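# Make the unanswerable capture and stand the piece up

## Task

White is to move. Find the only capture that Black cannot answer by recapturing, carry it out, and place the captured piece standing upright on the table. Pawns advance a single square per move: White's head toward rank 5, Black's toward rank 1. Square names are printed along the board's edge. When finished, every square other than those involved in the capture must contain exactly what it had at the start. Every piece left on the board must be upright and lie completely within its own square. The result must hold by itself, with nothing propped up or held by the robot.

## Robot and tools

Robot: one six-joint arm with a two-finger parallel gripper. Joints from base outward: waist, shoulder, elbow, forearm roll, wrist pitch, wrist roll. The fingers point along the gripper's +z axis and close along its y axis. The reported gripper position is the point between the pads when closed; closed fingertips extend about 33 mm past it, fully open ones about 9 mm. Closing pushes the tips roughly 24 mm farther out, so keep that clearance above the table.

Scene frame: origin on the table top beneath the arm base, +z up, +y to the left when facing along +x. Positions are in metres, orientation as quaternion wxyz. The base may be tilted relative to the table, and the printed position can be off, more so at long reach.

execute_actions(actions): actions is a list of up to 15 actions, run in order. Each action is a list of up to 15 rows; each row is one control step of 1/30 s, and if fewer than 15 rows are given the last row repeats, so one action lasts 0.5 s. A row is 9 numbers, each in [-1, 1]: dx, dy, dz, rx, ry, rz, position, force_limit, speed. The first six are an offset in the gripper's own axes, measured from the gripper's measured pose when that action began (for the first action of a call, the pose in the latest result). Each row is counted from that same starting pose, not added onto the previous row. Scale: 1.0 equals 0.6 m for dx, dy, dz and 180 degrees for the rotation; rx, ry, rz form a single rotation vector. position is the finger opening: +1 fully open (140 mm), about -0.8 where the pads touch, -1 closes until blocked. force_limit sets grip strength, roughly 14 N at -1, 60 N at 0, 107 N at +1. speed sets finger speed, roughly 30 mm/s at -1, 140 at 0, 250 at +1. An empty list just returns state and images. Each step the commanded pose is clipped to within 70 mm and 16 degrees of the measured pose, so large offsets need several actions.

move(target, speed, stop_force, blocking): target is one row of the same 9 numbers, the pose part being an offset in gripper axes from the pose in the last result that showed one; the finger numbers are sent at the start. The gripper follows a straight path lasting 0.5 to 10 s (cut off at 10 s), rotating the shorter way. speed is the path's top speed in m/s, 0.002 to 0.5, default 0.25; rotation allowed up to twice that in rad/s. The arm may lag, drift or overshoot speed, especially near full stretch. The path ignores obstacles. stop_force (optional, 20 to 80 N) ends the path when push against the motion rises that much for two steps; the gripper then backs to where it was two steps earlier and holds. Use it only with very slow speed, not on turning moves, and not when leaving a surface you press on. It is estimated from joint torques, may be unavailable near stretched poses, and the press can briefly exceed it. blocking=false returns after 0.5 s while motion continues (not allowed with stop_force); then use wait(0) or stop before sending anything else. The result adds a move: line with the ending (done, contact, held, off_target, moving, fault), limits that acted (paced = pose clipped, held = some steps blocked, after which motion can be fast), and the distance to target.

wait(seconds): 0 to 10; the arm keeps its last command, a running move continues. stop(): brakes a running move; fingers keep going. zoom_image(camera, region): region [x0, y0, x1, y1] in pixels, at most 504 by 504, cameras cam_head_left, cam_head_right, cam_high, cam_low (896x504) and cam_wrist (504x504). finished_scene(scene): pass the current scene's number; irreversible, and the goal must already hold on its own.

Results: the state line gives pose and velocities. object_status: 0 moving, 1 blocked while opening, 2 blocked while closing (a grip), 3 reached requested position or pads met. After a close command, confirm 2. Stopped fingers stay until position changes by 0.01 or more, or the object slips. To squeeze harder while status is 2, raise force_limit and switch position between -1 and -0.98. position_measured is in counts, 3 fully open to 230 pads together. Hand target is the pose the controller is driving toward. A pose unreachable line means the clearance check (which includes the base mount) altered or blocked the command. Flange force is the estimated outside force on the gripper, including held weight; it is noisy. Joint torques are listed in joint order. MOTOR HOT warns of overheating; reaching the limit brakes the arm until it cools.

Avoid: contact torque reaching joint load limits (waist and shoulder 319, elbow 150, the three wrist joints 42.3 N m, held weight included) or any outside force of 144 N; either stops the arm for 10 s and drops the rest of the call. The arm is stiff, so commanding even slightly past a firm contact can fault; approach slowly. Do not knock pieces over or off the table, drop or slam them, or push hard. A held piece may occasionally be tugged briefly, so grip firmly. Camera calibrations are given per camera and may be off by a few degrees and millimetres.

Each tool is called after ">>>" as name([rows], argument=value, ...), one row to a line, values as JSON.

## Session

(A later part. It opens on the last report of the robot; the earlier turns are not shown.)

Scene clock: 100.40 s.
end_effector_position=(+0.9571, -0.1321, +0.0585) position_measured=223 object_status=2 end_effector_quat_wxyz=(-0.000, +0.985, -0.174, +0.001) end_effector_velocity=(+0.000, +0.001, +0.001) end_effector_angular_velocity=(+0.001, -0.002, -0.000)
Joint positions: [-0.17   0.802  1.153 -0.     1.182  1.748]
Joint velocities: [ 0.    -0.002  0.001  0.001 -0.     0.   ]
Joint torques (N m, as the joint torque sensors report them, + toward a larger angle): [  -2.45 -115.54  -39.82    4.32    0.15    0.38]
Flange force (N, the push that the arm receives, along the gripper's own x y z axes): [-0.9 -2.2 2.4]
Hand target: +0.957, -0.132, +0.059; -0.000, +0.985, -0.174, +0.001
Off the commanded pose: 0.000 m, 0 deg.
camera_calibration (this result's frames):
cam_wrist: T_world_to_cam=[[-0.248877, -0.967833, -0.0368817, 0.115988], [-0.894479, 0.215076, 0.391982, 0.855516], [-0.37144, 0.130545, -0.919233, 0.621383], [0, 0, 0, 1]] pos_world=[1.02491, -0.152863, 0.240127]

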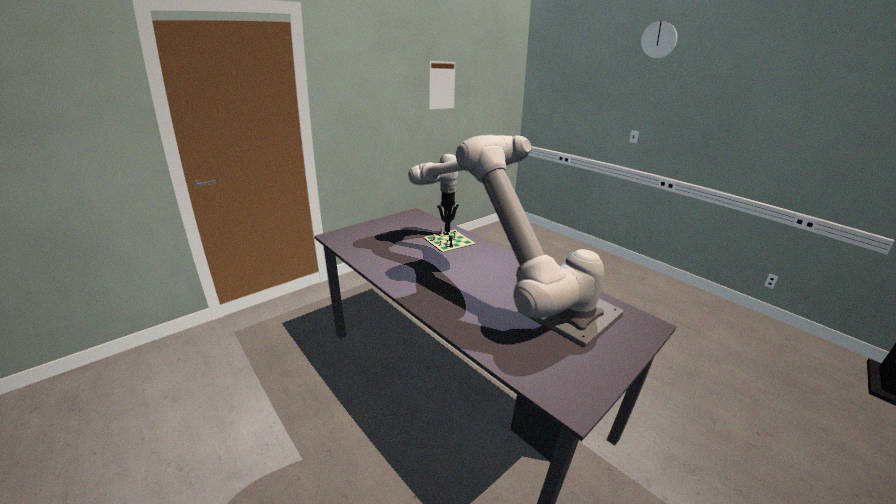

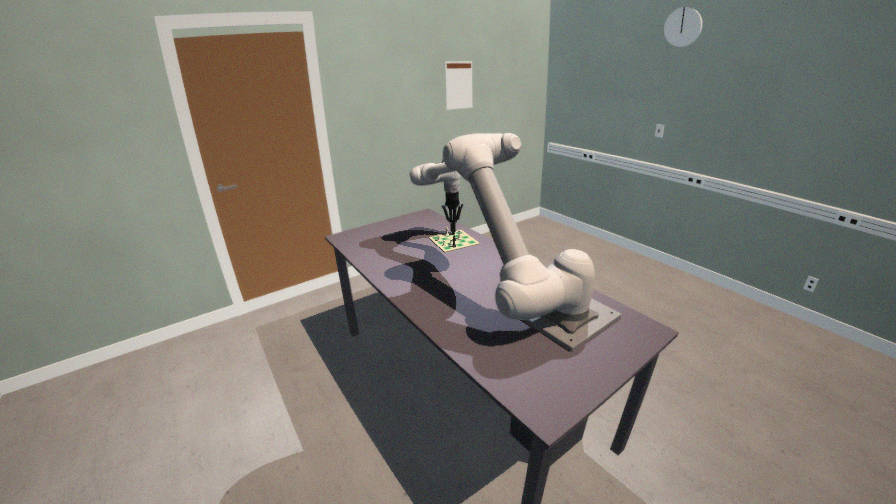

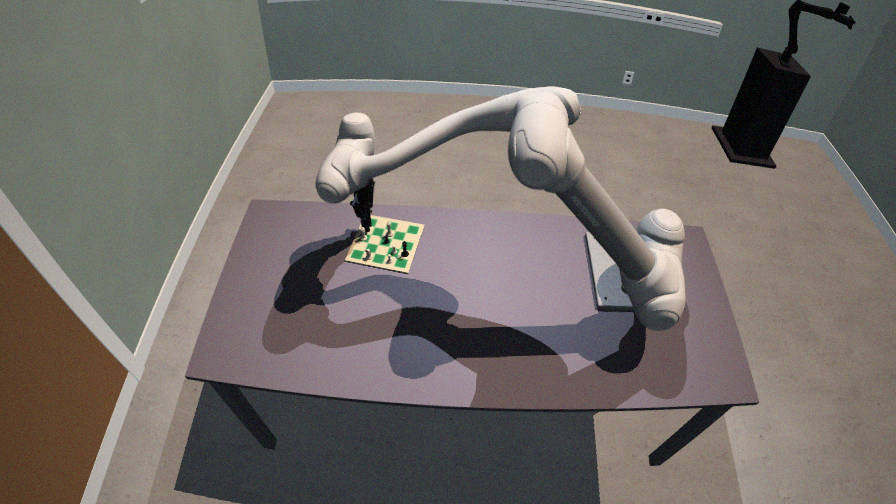

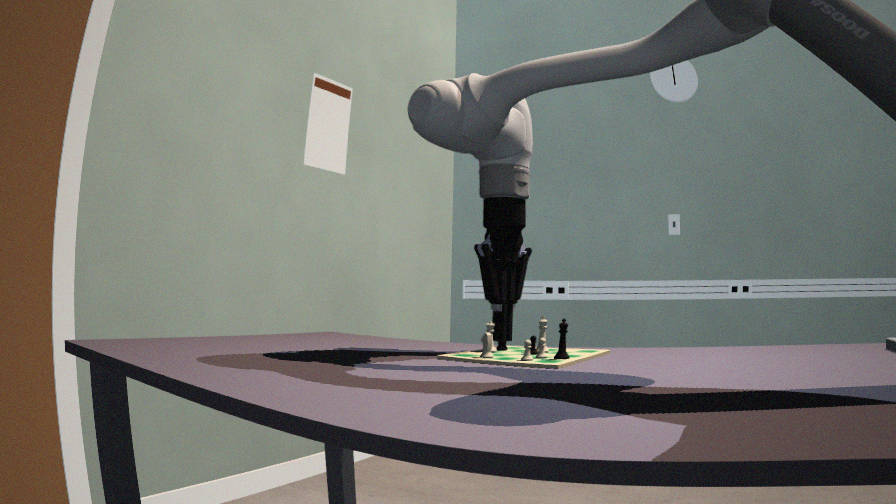

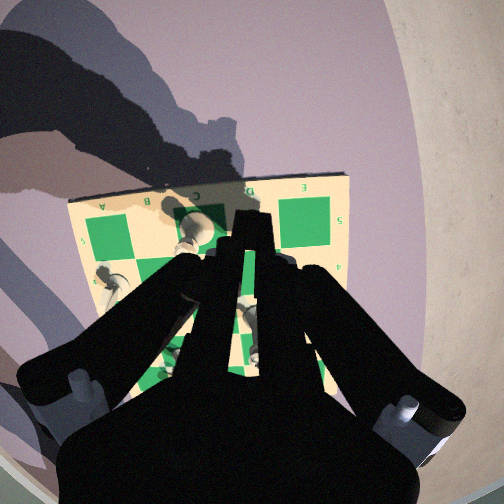

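>>> move(target=[0, 0, -0.025, 0, 0, 0, -1, 0, -0.5], speed=0.07)

>>> move(target=[0.0967, -0.0675, 0.0263, 0, 0, 0, -1, 0, -0.5], speed=0.13)

>>> zoom_image(camera="cam_low", region=[430, 310, 500, 370])

>>> zoom_image(camera="cam_high", region=[325, 200, 395, 270])

Scene clock: 107.53 s.
end_effector_position=(+0.9571, -0.1320, +0.0734) position_measured=223 object_status=2 end_effector_quat_wxyz=(-0.000, +0.985, -0.174, +0.001) end_effector_velocity=(+0.000, +0.001, +0.002) end_effector_angular_velocity=(-0.000, -0.001, -0.000)
Joint positions: [-0.17   0.793  1.142  0.     1.202  1.748]
Joint velocities: [ 0.001 -0.001 -0.001 -0.     0.001  0.001]
Joint torques (N m, as the joint torque sensors report them, + toward a larger angle): [  -2.92 -114.68  -40.4     3.87    0.14    0.44]
Flange force (N, the push that the arm receives, along the gripper's own x y z axes): [-2.6 -2.5 2.3]
Hand target: +0.957, -0.132, +0.073; -0.000, +0.985, -0.174, +0.001
Off the commanded pose: 0.000 m, 0 deg.
move: done
camera_calibration (this result's frames):
cam_wrist: T_world_to_cam=[[-0.248913, -0.96782, -0.0369731, 0.1166], [-0.894472, 0.215074, 0.391998, 0.849621], [-0.371431, 0.130645, -0.919223, 0.635103], [0, 0, 0, 1]] pos_world=[1.02488, -0.152857, 0.255062]

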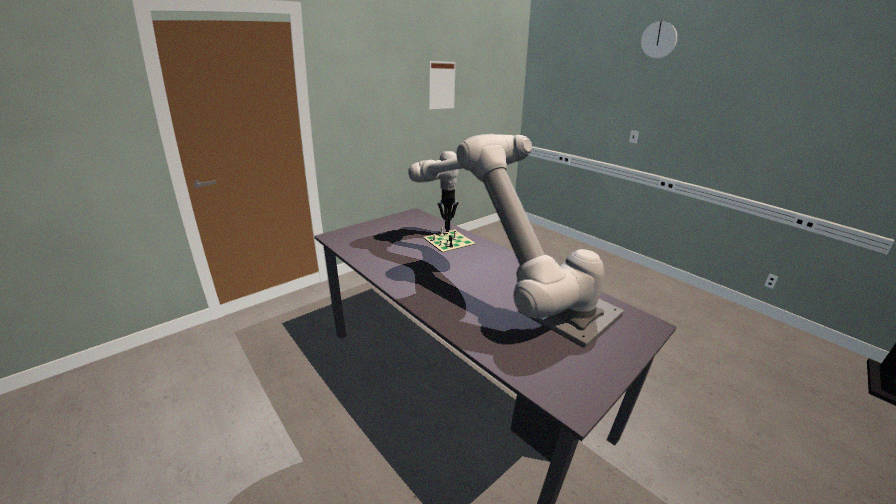

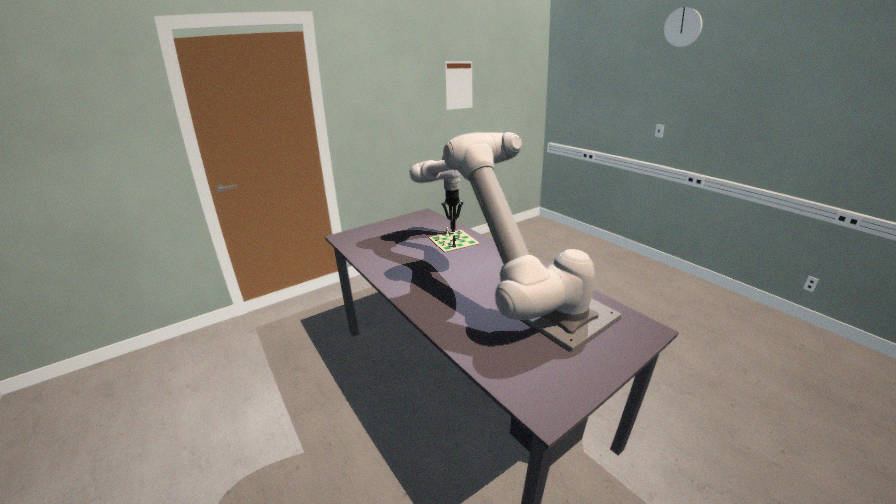

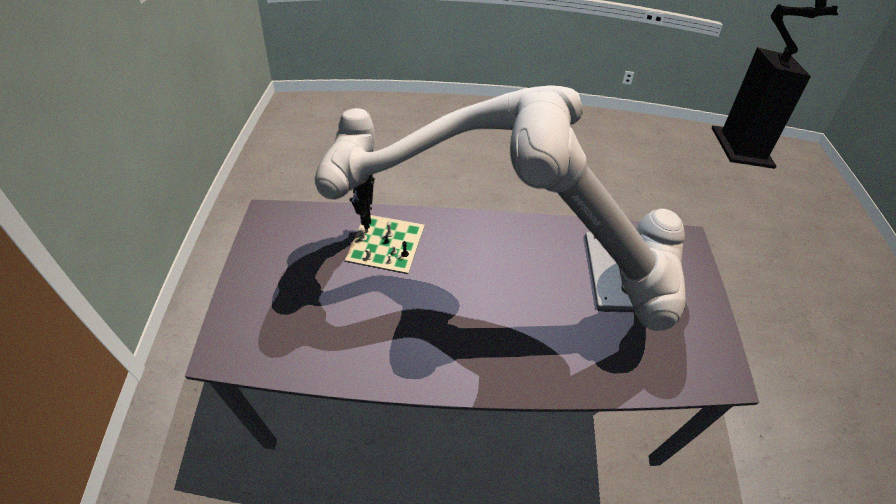

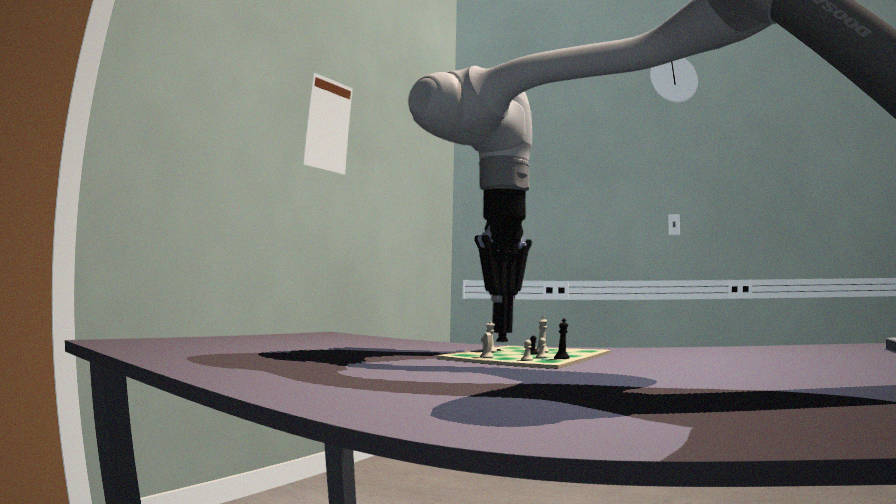

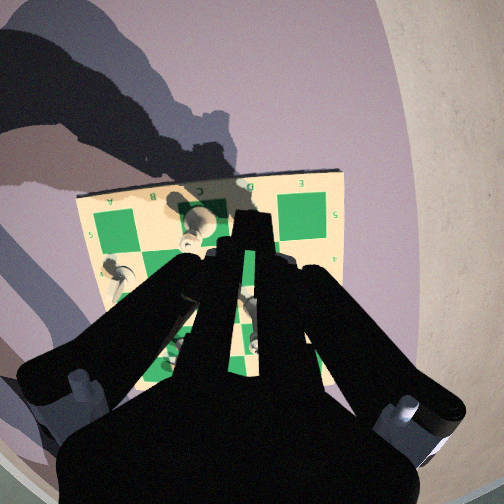

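Scene clock: 108.50 s.
end_effector_position=(+1.0254, -0.1138, +0.0578) position_measured=223 object_status=2 end_effector_quat_wxyz=(-0.000, +0.985, -0.174, +0.001) end_effector_velocity=(+0.000, -0.001, -0.002) end_effector_angular_velocity=(+0.000, +0.002, -0.001)
Joint positions: [-0.141  0.918  0.935  0.     1.284  1.777]
Joint velocities: [-0.001  0.004 -0.003 -0.     0.002 -0.   ]
Joint torques (N m, as the joint torque sensors report them, + toward a larger angle): [  -3.02 -128.28  -41.16    4.13    0.11    0.4 ]
Flange force (N, the push that the arm receives, along the gripper's own x y z axes): [6.5 -3.5 5.0]
Hand target: +1.025, -0.114, +0.058; -0.000, +0.985, -0.174, +0.001
Off the commanded pose: 0.000 m, 0 deg.
move: done
camera_calibration (this result's frames):
cam_wrist: T_world_to_cam=[[-0.248889, -0.967821, -0.0371086, 0.150668], [-0.894506, 0.215006, 0.391957, 0.91297], [-0.371366, 0.130748, -0.919235, 0.643685], [0, 0, 0, 1]] pos_world=[1.0932, -0.134635, 0.239443]

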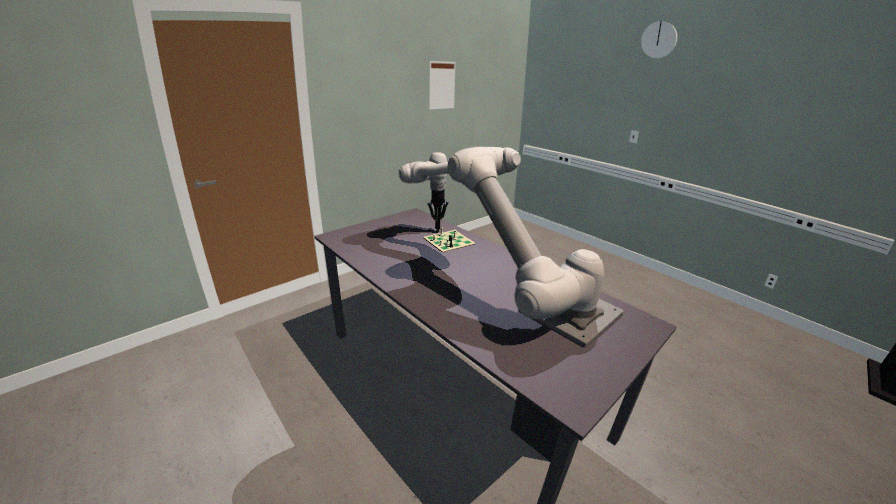

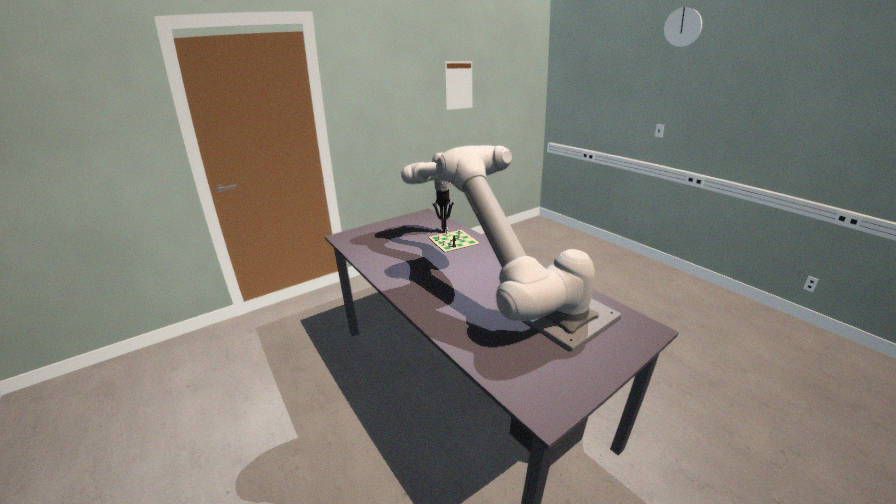

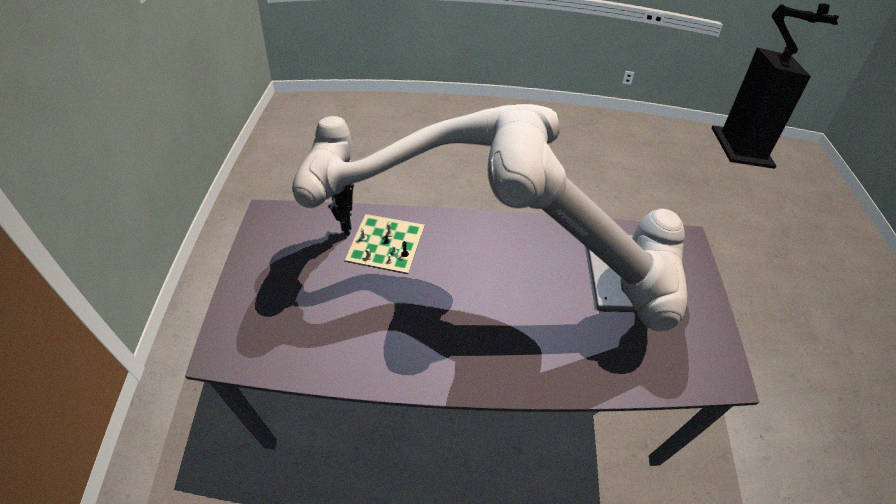

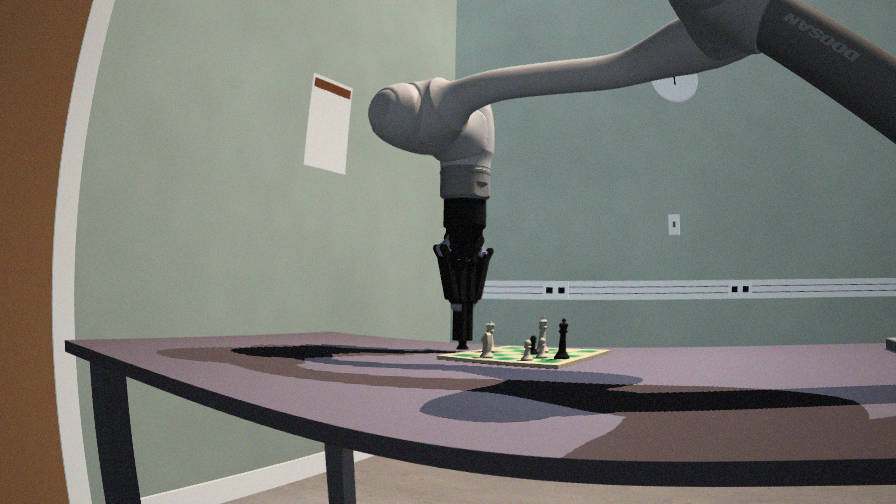

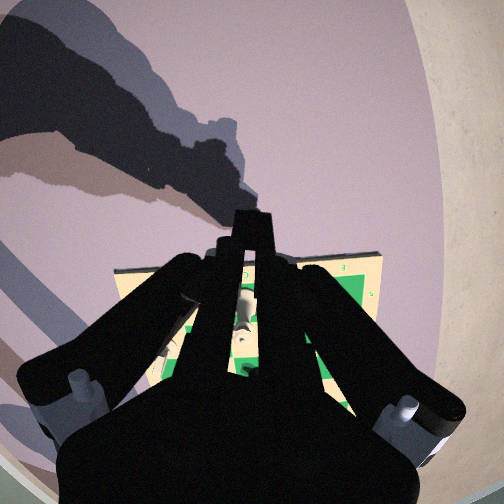

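Region (430, 310, 500, 370) of cam_low's 896x504 image, scaled by 7.200, with more detail than that image has; it fills the top 432 rows of this view, and the rest is white.

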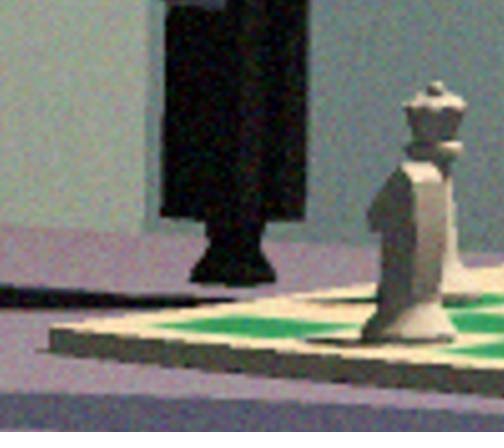

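Region (325, 200, 395, 270) of cam_high's 896x504 image, scaled by 7.200, with more detail than that image has.

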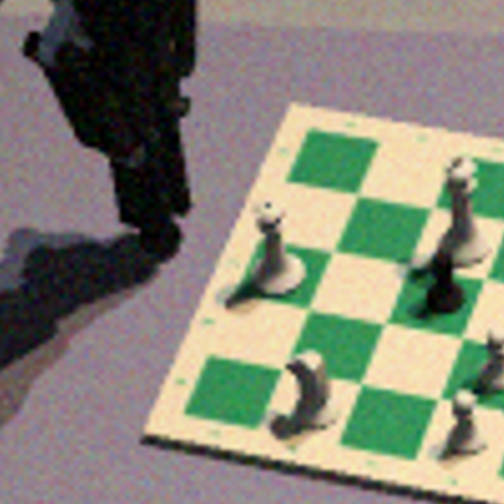

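>>> execute_actions([
  [[0,0,0.0007,0,0,0,-1,0,-0.5],[0,0,0.0016,0,0,0,-1,0,-0.5],[0,0,0.0026,0,0,0,-1,0,-0.5],[0,0,0.0036,0,0,0,-1,0,-0.5],[0,0,0.0044,0,0,0,-1,0,-0.5],[0,0,0.005,0,0,0,-1,0,-0.5],[0,0,0.0053,0,0,0,-1,0,-0.5],[0,0,0.0053,0,0,0,-1,0,-0.5],[0,0,0.0053,0,0,0,-1,0,-0.5],[0,0,0.0053,0,0,0,-1,0,-0.5],[0,0,0.0053,0,0,0,-1,0,-0.5],[0,0,0.0053,0,0,0,-0.4,0,-0.3]],
])

>>> execute_actions(actions=[])

Scene clock: 116.07 s.
end_effector_position=(+1.0254, -0.1138, +0.0547) position_measured=210 object_status=0 end_effector_quat_wxyz=(-0.000, +0.985, -0.174, +0.001) end_effector_velocity=(-0.001, -0.001, +0.000) end_effector_angular_velocity=(+0.000, +0.001, -0.002)
Joint positions: [-0.141  0.92   0.937 -0.     1.28   1.777]
Joint velocities: [-0.001 -0.002  0.003 -0.    -0.001  0.   ]
Joint torques (N m, as the joint torque sensors report them, + toward a larger angle): [  -3.2  -123.85  -41.48    4.13    0.11    0.37]
Flange force (N, the push that the arm receives, along the gripper's own x y z axes): [-4.6 -1.7 1.6]
Hand target: +1.025, -0.114, +0.055; -0.000, +0.985, -0.174, +0.001
Off the commanded pose: 0.000 m, 0 deg.
camera_calibration (this result's frames):
cam_wrist: T_world_to_cam=[[-0.24886, -0.967831, -0.0370332, 0.150518], [-0.8945, 0.215006, 0.391972, 0.914198], [-0.371401, 0.130672, -0.919231, 0.640815], [0, 0, 0, 1]] pos_world=[1.09321, -0.134619, 0.236291]

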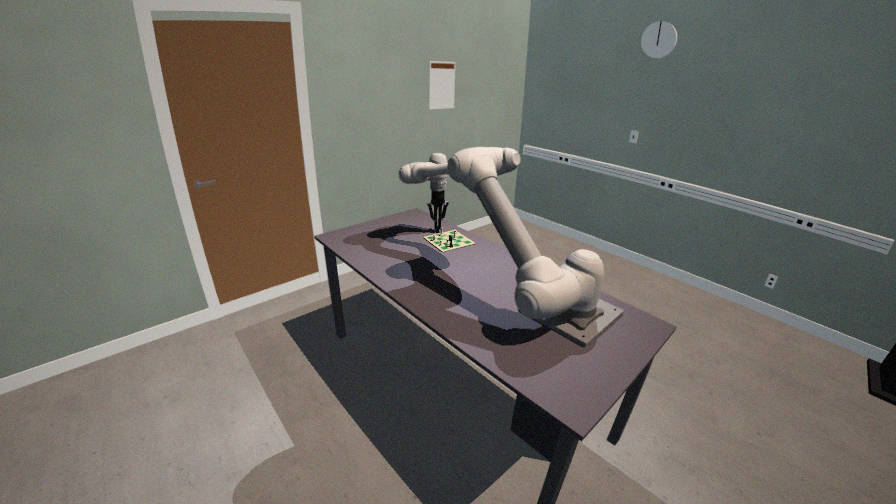

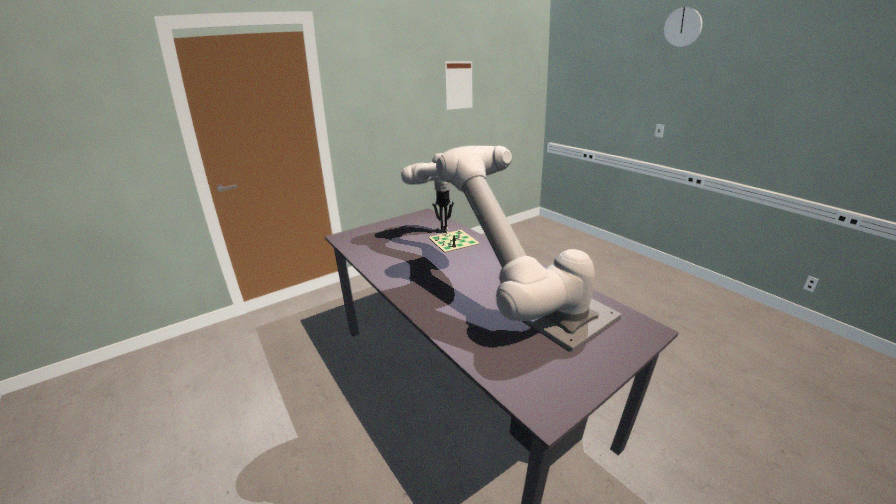

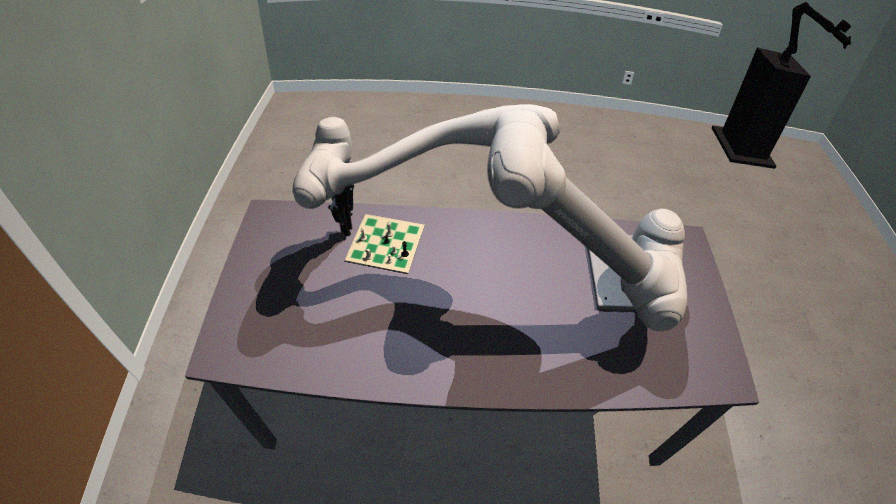

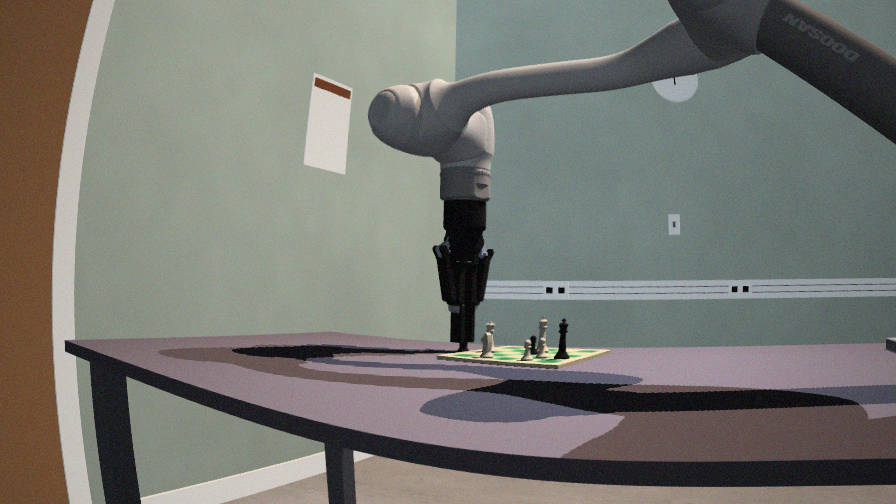

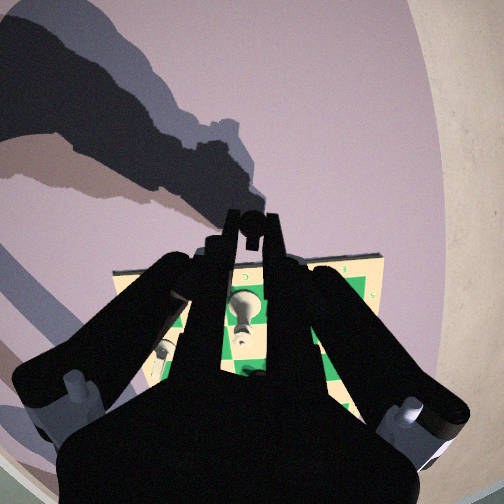

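Scene clock: 116.07 s.
end_effector_position=(+1.0254, -0.1138, +0.0547) position_measured=210 object_status=0 end_effector_quat_wxyz=(-0.000, +0.985, -0.174, +0.001) end_effector_velocity=(-0.001, -0.001, +0.000) end_effector_angular_velocity=(+0.000, +0.001, -0.002)
Joint positions: [-0.141  0.92   0.937 -0.     1.28   1.777]
Joint velocities: [-0.001 -0.002  0.003 -0.    -0.001  0.   ]
Joint torques (N m, as the joint torque sensors report them, + toward a larger angle): [  -3.2  -123.85  -41.48    4.13    0.11    0.37]
Flange force (N, the push that the arm receives, along the gripper's own x y z axes): [-4.6 -1.7 1.6]
Hand target: +1.025, -0.114, +0.055; -0.000, +0.985, -0.174, +0.001
Off the commanded pose: 0.000 m, 0 deg.
camera_calibration (this result's frames):
cam_wrist: T_world_to_cam=[[-0.24886, -0.967831, -0.0370332, 0.150518], [-0.8945, 0.215006, 0.391972, 0.914198], [-0.371401, 0.130672, -0.919231, 0.640815], [0, 0, 0, 1]] pos_world=[1.09321, -0.134619, 0.236291]

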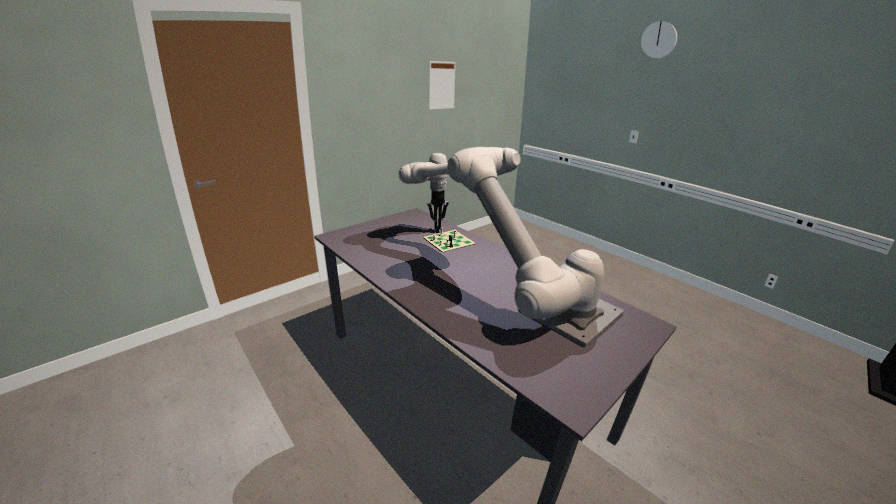

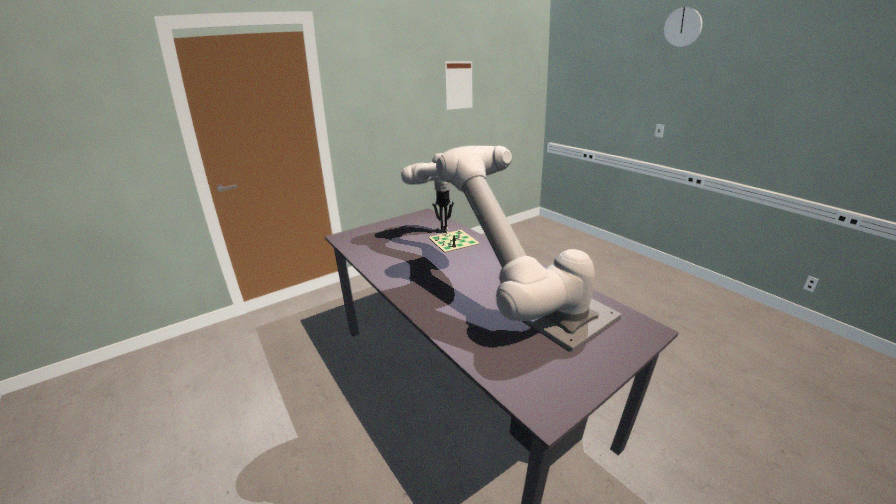

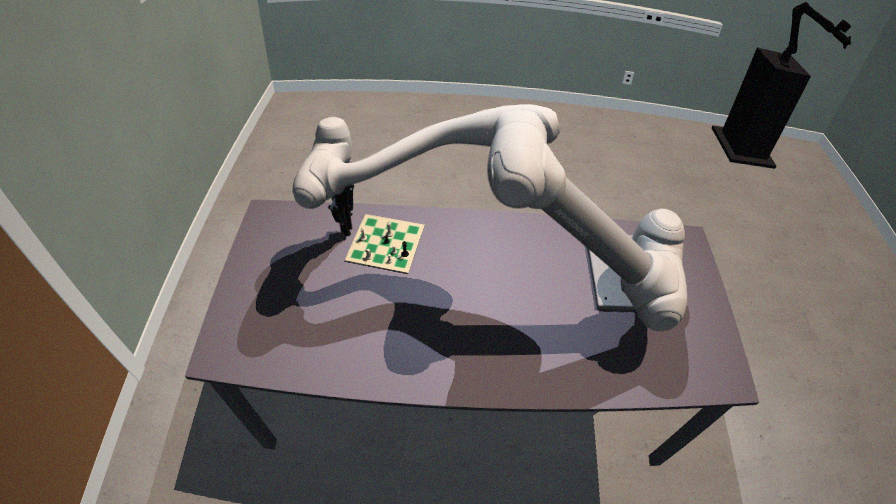

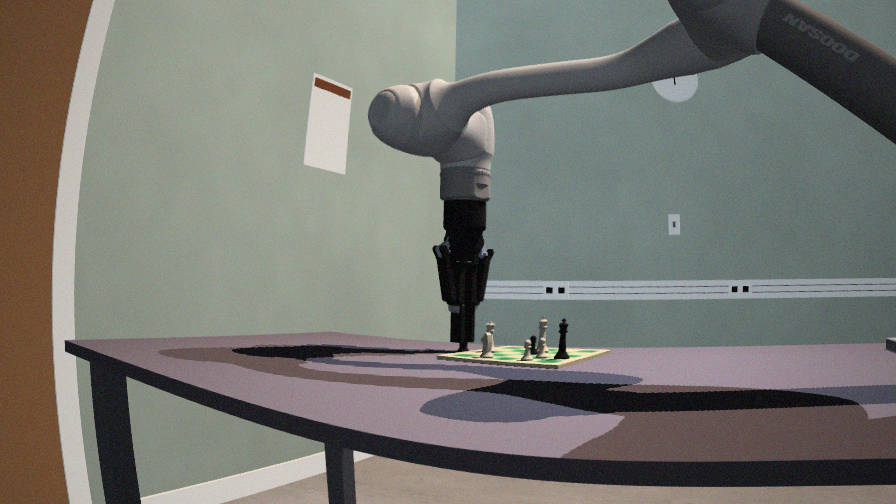

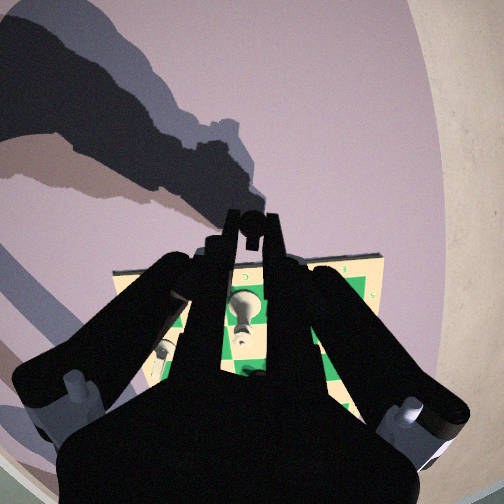

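>>> move(target=[-0.11, 0.001, -0.0297, 0, 0, 0, -0.4, 0, -0.3], speed=0.13)

>>> zoom_image(camera="cam_wrist", region=[190, 160, 330, 300])

>>> zoom_image(camera="cam_low", region=[440, 290, 530, 370])

Scene clock: 123.53 s.
end_effector_position=(+0.9632, -0.0918, +0.0723) position_measured=179 object_status=3 end_effector_quat_wxyz=(-0.000, +0.985, -0.174, +0.001) end_effector_velocity=(-0.000, +0.000, -0.002) end_effector_angular_velocity=(+0.000, +0.001, -0.000)
Joint positions: [-0.128  0.796  1.139  0.     1.203  1.791]
Joint velocities: [ 0.     0.001  0.001 -0.    -0.001  0.001]
Joint torques (N m, as the joint torque sensors report them, + toward a larger angle): [  -3.5  -112.26  -40.28    3.81    0.24    0.52]
Flange force (N, the push that the arm receives, along the gripper's own x y z axes): [-5.7 -1.6 1.5]
Hand target: +0.963, -0.092, +0.072; -0.000, +0.985, -0.174, +0.001
Off the commanded pose: 0.000 m, 0 deg.
move: done
camera_calibration (this result's frames):
cam_wrist: T_world_to_cam=[[-0.248979, -0.967795, -0.0371781, 0.157132], [-0.894454, 0.215051, 0.392052, 0.846858], [-0.371431, 0.130867, -0.919192, 0.631093], [0, 0, 0, 1]] pos_world=[1.03101, -0.112635, 0.253925]

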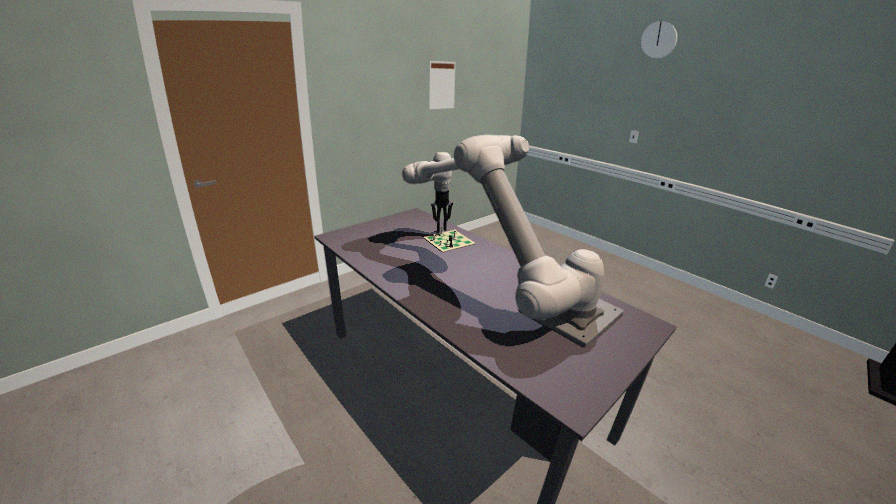

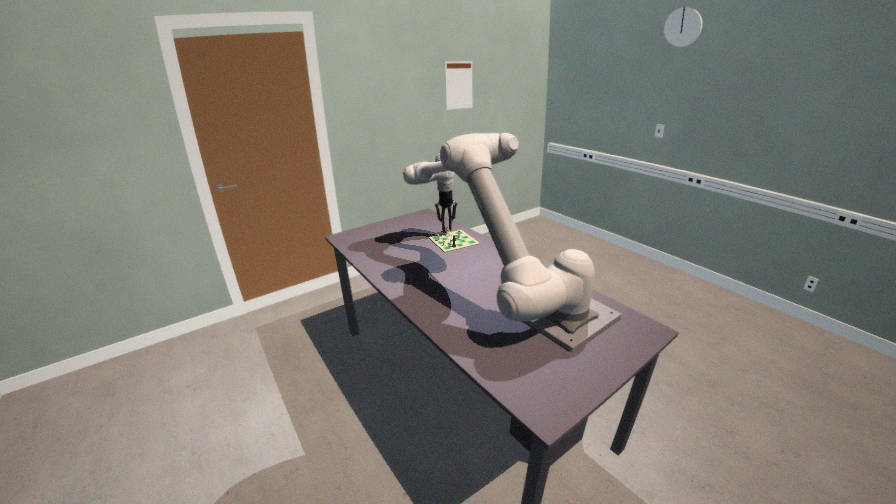

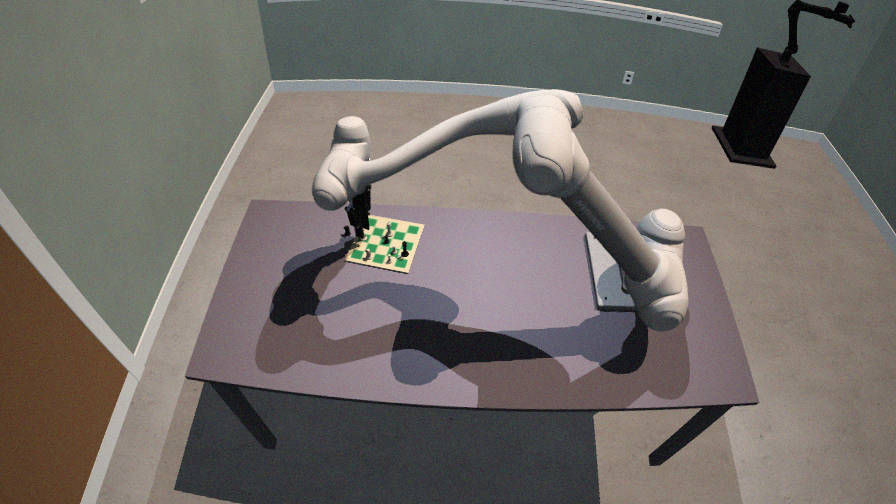

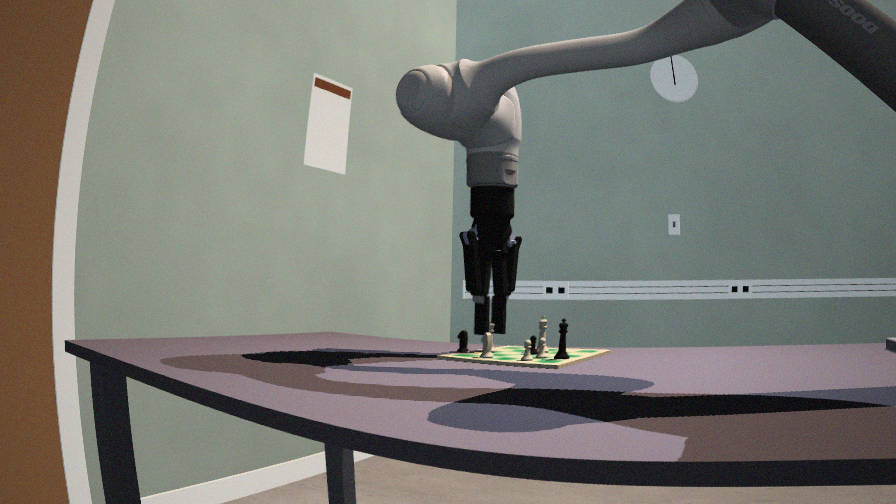

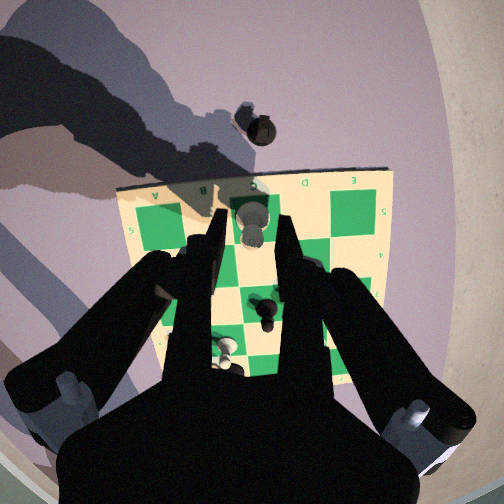

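Region (190, 160, 330, 300) of cam_wrist's 504x504 image, scaled by 3.600, with more detail than that image has.

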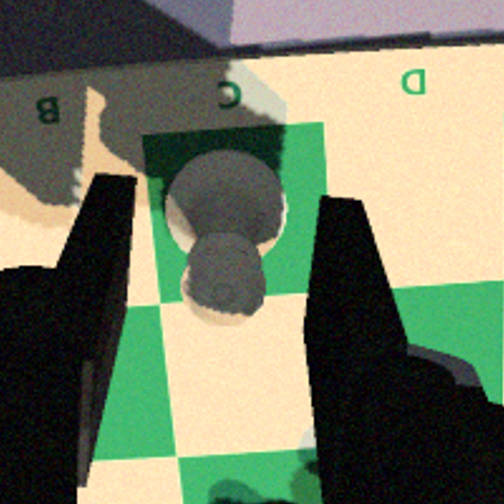

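Region (440, 290, 530, 370) of cam_low's 896x504 image, scaled by 5.600, with more detail than that image has.

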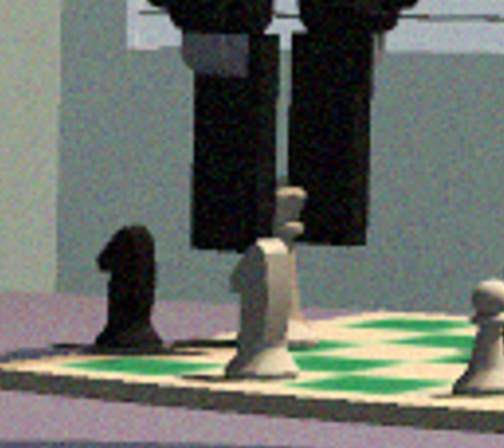

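>>> execute_actions([
  [[0,0.0007,0,0,0,0,-1,0,-0.5]],
])

Scene clock: 130.27 s.
end_effector_position=(+0.9631, -0.0922, +0.0723) position_measured=215 object_status=2 end_effector_quat_wxyz=(-0.000, +0.985, -0.174, +0.001) end_effector_velocity=(-0.000, -0.001, -0.000) end_effector_angular_velocity=(+0.000, +0.000, -0.001)
Joint positions: [-0.128  0.796  1.139 -0.     1.202  1.79 ]
Joint velocities: [-0.001  0.    -0.     0.     0.    -0.   ]
Joint torques (N m, as the joint torque sensors report them, + toward a larger angle): [  -3.22 -112.57  -39.61    3.56    0.06    0.37]
Flange force (N, the push that the arm receives, along the gripper's own x y z axes): [-3.4 -2.4 0.2]
Hand target: +0.963, -0.092, +0.072; -0.000, +0.985, -0.174, +0.001
Off the commanded pose: 0.000 m, 0 deg.
camera_calibration (this result's frames):
cam_wrist: T_world_to_cam=[[-0.248912, -0.967818, -0.0370281, 0.156598], [-0.894475, 0.215051, 0.392003, 0.846834], [-0.371425, 0.130695, -0.919218, 0.631109], [0, 0, 0, 1]] pos_world=[1.03086, -0.113038, 0.253964]

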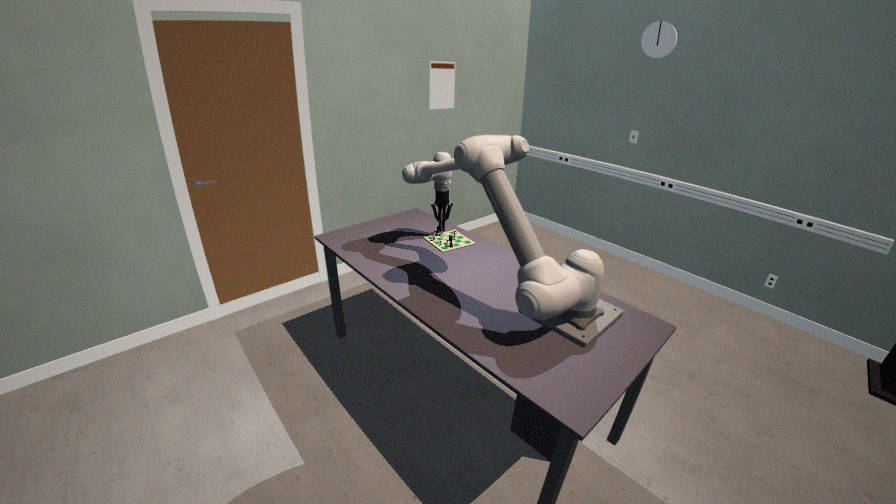

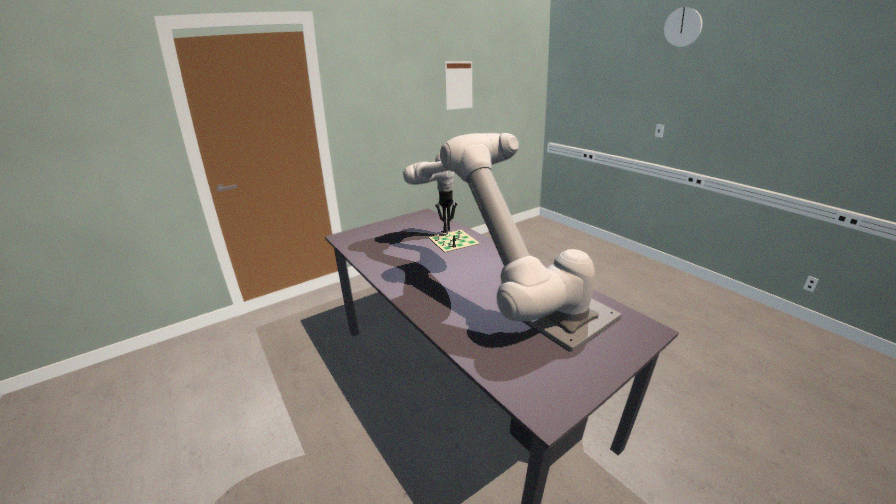

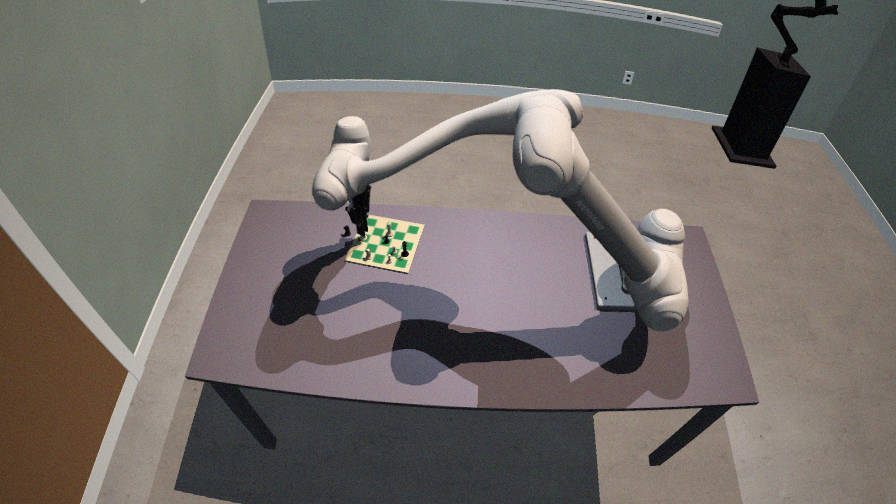

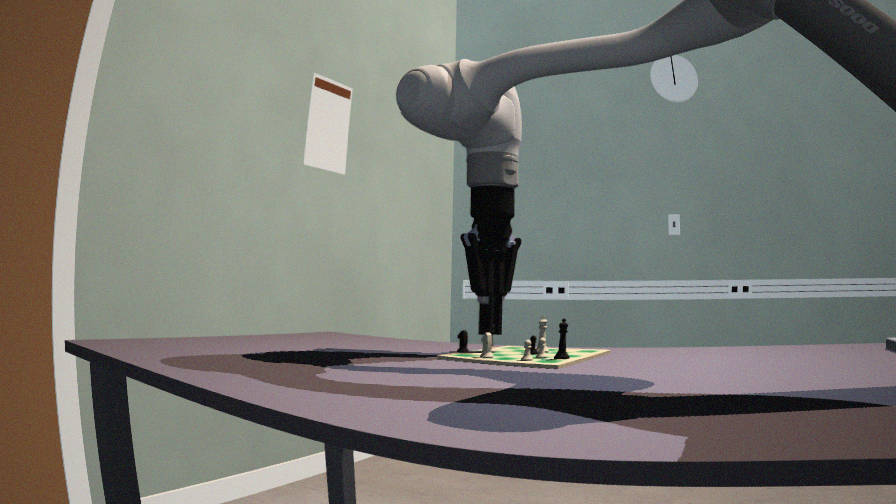

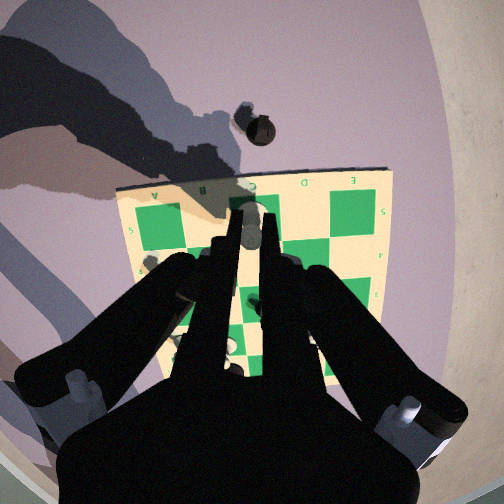

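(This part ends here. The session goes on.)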